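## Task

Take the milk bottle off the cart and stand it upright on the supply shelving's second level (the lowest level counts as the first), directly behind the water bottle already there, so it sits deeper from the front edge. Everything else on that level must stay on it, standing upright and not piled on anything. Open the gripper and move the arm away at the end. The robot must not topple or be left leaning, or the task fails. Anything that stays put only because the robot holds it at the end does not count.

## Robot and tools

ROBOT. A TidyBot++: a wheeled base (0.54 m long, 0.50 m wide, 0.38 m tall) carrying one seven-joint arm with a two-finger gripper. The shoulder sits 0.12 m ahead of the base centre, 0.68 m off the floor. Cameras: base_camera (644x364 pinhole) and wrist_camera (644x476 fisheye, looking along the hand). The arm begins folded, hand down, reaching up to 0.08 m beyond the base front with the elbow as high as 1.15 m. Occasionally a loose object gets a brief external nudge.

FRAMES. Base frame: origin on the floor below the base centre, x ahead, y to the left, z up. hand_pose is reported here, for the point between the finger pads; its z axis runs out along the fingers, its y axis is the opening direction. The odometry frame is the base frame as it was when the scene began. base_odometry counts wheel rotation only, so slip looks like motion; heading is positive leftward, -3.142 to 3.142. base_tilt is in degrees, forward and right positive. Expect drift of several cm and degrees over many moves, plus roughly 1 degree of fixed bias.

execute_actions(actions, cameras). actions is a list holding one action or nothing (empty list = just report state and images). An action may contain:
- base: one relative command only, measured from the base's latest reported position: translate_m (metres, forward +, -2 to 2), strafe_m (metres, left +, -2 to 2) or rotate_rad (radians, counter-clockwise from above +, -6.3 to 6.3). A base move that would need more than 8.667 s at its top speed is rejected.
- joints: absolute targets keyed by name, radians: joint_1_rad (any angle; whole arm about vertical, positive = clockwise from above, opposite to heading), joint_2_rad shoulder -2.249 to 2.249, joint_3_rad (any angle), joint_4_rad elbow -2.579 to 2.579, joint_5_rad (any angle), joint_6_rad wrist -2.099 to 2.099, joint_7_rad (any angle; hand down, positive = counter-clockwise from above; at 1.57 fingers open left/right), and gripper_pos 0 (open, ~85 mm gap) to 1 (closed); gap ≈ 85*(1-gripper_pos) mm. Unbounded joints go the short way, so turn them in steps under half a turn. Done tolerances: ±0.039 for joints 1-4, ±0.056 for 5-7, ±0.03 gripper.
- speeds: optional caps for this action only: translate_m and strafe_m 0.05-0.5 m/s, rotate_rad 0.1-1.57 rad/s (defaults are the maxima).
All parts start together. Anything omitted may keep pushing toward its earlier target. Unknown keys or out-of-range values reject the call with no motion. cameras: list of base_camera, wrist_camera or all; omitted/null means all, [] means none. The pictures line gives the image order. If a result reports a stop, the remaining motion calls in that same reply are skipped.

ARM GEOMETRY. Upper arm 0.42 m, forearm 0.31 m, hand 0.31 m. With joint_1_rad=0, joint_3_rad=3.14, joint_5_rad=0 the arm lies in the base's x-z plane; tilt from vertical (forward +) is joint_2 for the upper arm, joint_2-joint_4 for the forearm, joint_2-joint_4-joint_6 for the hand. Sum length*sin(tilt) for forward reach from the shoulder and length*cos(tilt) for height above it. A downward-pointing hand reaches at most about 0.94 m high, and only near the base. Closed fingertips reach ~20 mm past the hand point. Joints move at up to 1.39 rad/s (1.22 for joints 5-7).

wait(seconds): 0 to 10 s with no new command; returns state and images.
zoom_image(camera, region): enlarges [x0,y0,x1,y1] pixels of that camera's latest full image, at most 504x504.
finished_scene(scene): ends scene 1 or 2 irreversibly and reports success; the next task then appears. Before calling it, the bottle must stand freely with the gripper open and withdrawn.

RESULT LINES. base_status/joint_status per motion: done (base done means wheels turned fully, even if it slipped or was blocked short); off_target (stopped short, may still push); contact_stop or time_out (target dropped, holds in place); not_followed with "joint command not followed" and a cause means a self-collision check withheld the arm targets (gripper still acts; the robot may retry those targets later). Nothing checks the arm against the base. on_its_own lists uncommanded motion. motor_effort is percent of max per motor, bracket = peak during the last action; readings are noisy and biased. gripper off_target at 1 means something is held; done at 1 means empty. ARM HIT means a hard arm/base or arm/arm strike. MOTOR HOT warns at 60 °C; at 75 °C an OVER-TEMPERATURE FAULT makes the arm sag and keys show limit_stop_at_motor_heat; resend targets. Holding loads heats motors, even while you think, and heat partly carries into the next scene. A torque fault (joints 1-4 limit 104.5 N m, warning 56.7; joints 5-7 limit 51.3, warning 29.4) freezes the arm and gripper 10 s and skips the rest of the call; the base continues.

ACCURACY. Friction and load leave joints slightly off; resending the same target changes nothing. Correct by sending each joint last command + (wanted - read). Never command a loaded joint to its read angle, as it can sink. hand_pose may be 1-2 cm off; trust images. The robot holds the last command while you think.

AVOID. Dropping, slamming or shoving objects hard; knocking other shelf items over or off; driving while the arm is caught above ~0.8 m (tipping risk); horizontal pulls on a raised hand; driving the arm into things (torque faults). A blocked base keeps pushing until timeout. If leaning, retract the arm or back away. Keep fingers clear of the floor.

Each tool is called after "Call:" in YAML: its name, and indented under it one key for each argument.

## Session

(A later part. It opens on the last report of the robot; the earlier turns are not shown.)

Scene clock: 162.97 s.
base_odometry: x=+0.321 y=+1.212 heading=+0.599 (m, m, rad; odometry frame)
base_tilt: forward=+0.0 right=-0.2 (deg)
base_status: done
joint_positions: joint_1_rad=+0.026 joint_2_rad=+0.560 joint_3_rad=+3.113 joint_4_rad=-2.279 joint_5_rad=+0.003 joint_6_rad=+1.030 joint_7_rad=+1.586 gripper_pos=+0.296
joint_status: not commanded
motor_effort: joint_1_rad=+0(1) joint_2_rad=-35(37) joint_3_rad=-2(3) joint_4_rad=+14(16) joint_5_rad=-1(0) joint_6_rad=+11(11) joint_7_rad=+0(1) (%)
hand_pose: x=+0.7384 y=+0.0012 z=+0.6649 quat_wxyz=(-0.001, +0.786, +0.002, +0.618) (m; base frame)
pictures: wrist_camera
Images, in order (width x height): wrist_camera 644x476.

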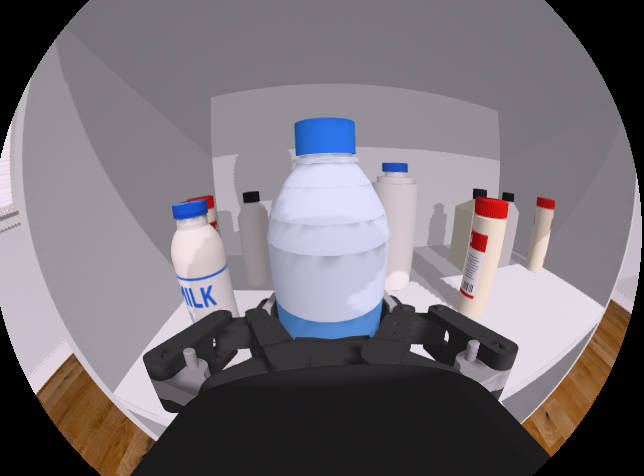

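Call:
execute_actions:
  actions:
    - {"base":{"strafe_m":0.147},"speeds":{"strafe_m":0.15}}
  cameras: []

Call:
execute_actions:
  actions:
    - {"base":{"translate_m":0.015},"joints":{"joint_2_rad":0.595},"speeds":{"translate_m":0.1}}
  cameras: []

Call:
execute_actions:
  actions:
    - {"joints":{"gripper_pos":0}}
  cameras: []

Call:
execute_actions:
  actions:
    - {"base":{"translate_m":-0.35},"speeds":{"translate_m":0.3}}
  cameras: ["wrist_camera"]

Scene clock: 172.40 s.
base_odometry: x=+0.238 y=+1.333 heading=+0.599 (m, m, rad; odometry frame)
base_tilt: forward=+0.0 right=-0.2 (deg)
base_status: done
joint_positions: joint_1_rad=+0.026 joint_2_rad=+0.560 joint_3_rad=+3.113 joint_4_rad=-2.279 joint_5_rad=+0.003 joint_6_rad=+1.030 joint_7_rad=+1.586 gripper_pos=+0.296
joint_status: not commanded
motor_effort: joint_1_rad=+0(3) joint_2_rad=-35(36) joint_3_rad=-2(4) joint_4_rad=+14(14) joint_5_rad=+0(1) joint_6_rad=+11(11) joint_7_rad=+0(1) (%)
hand_pose: x=+0.7385 y=+0.0008 z=+0.6649 quat_wxyz=(-0.001, +0.786, +0.002, +0.618) (m; base frame)
pictures: none
No camera images: the call's "cameras" was empty. Leave "cameras" out to get every camera's image.

Scene clock: 173.23 s.
base_odometry: x=+0.251 y=+1.342 heading=+0.600 (m, m, rad; odometry frame)
base_tilt: forward=+0.0 right=-0.2 (deg)
base_status: done
joint_positions: joint_1_rad=+0.026 joint_2_rad=+0.597 joint_3_rad=+3.113 joint_4_rad=-2.275 joint_5_rad=+0.003 joint_6_rad=+1.037 joint_7_rad=+1.586 gripper_pos=+0.296
joint_status: all done
motor_effort: joint_1_rad=+0(2) joint_2_rad=-32(37) joint_3_rad=-2(3) joint_4_rad=+11(16) joint_5_rad=+0(0) joint_6_rad=+8(12) joint_7_rad=+0(0) (%)
hand_pose: x=+0.7395 y=+0.0008 z=+0.6460 quat_wxyz=(-0.001, +0.794, +0.001, +0.608) (m; base frame)
pictures: none
No camera images: the call's "cameras" was empty. Leave "cameras" out to get every camera's image.

Scene clock: 174.33 s.
base_odometry: x=+0.251 y=+1.342 heading=+0.600 (m, m, rad; odometry frame)
base_tilt: forward=+0.0 right=-0.2 (deg)
base_status: not commanded
joint_positions: joint_1_rad=+0.026 joint_2_rad=+0.597 joint_3_rad=+3.113 joint_4_rad=-2.274 joint_5_rad=+0.003 joint_6_rad=+1.037 joint_7_rad=+1.586 gripper_pos=+0.000
joint_status: all done
motor_effort: joint_1_rad=+0(0) joint_2_rad=-30(32) joint_3_rad=-2(2) joint_4_rad=+9(11) joint_5_rad=-1(1) joint_6_rad=+6(8) joint_7_rad=+0(0) (%)
hand_pose: x=+0.7400 y=+0.0008 z=+0.6465 quat_wxyz=(-0.001, +0.794, +0.001, +0.609) (m; base frame)
pictures: none
No camera images: the call's "cameras" was empty. Leave "cameras" out to get every camera's image.

Scene clock: 176.47 s.
base_odometry: x=-0.039 y=+1.144 heading=+0.600 (m, m, rad; odometry frame)
base_tilt: forward=-0.1 right=-0.2 (deg)
base_status: done
joint_positions: joint_1_rad=+0.026 joint_2_rad=+0.597 joint_3_rad=+3.113 joint_4_rad=-2.271 joint_5_rad=+0.003 joint_6_rad=+1.037 joint_7_rad=+1.586 gripper_pos=+0.000
joint_status: not commanded
motor_effort: joint_1_rad=+0(2) joint_2_rad=-30(32) joint_3_rad=-2(3) joint_4_rad=+10(11) joint_5_rad=-1(1) joint_6_rad=+6(7) joint_7_rad=+1(0) (%)
hand_pose: x=+0.7410 y=+0.0008 z=+0.6475 quat_wxyz=(-0.001, +0.793, +0.001, +0.610) (m; base frame)
pictures: wrist_camera
Images, in order (width x height): wrist_camera 644x476.

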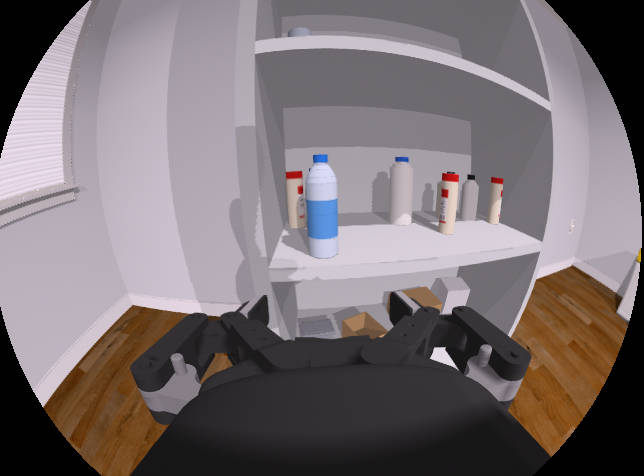

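Call:
finished_scene:
  scene: 1

The scene is finished: the task was done.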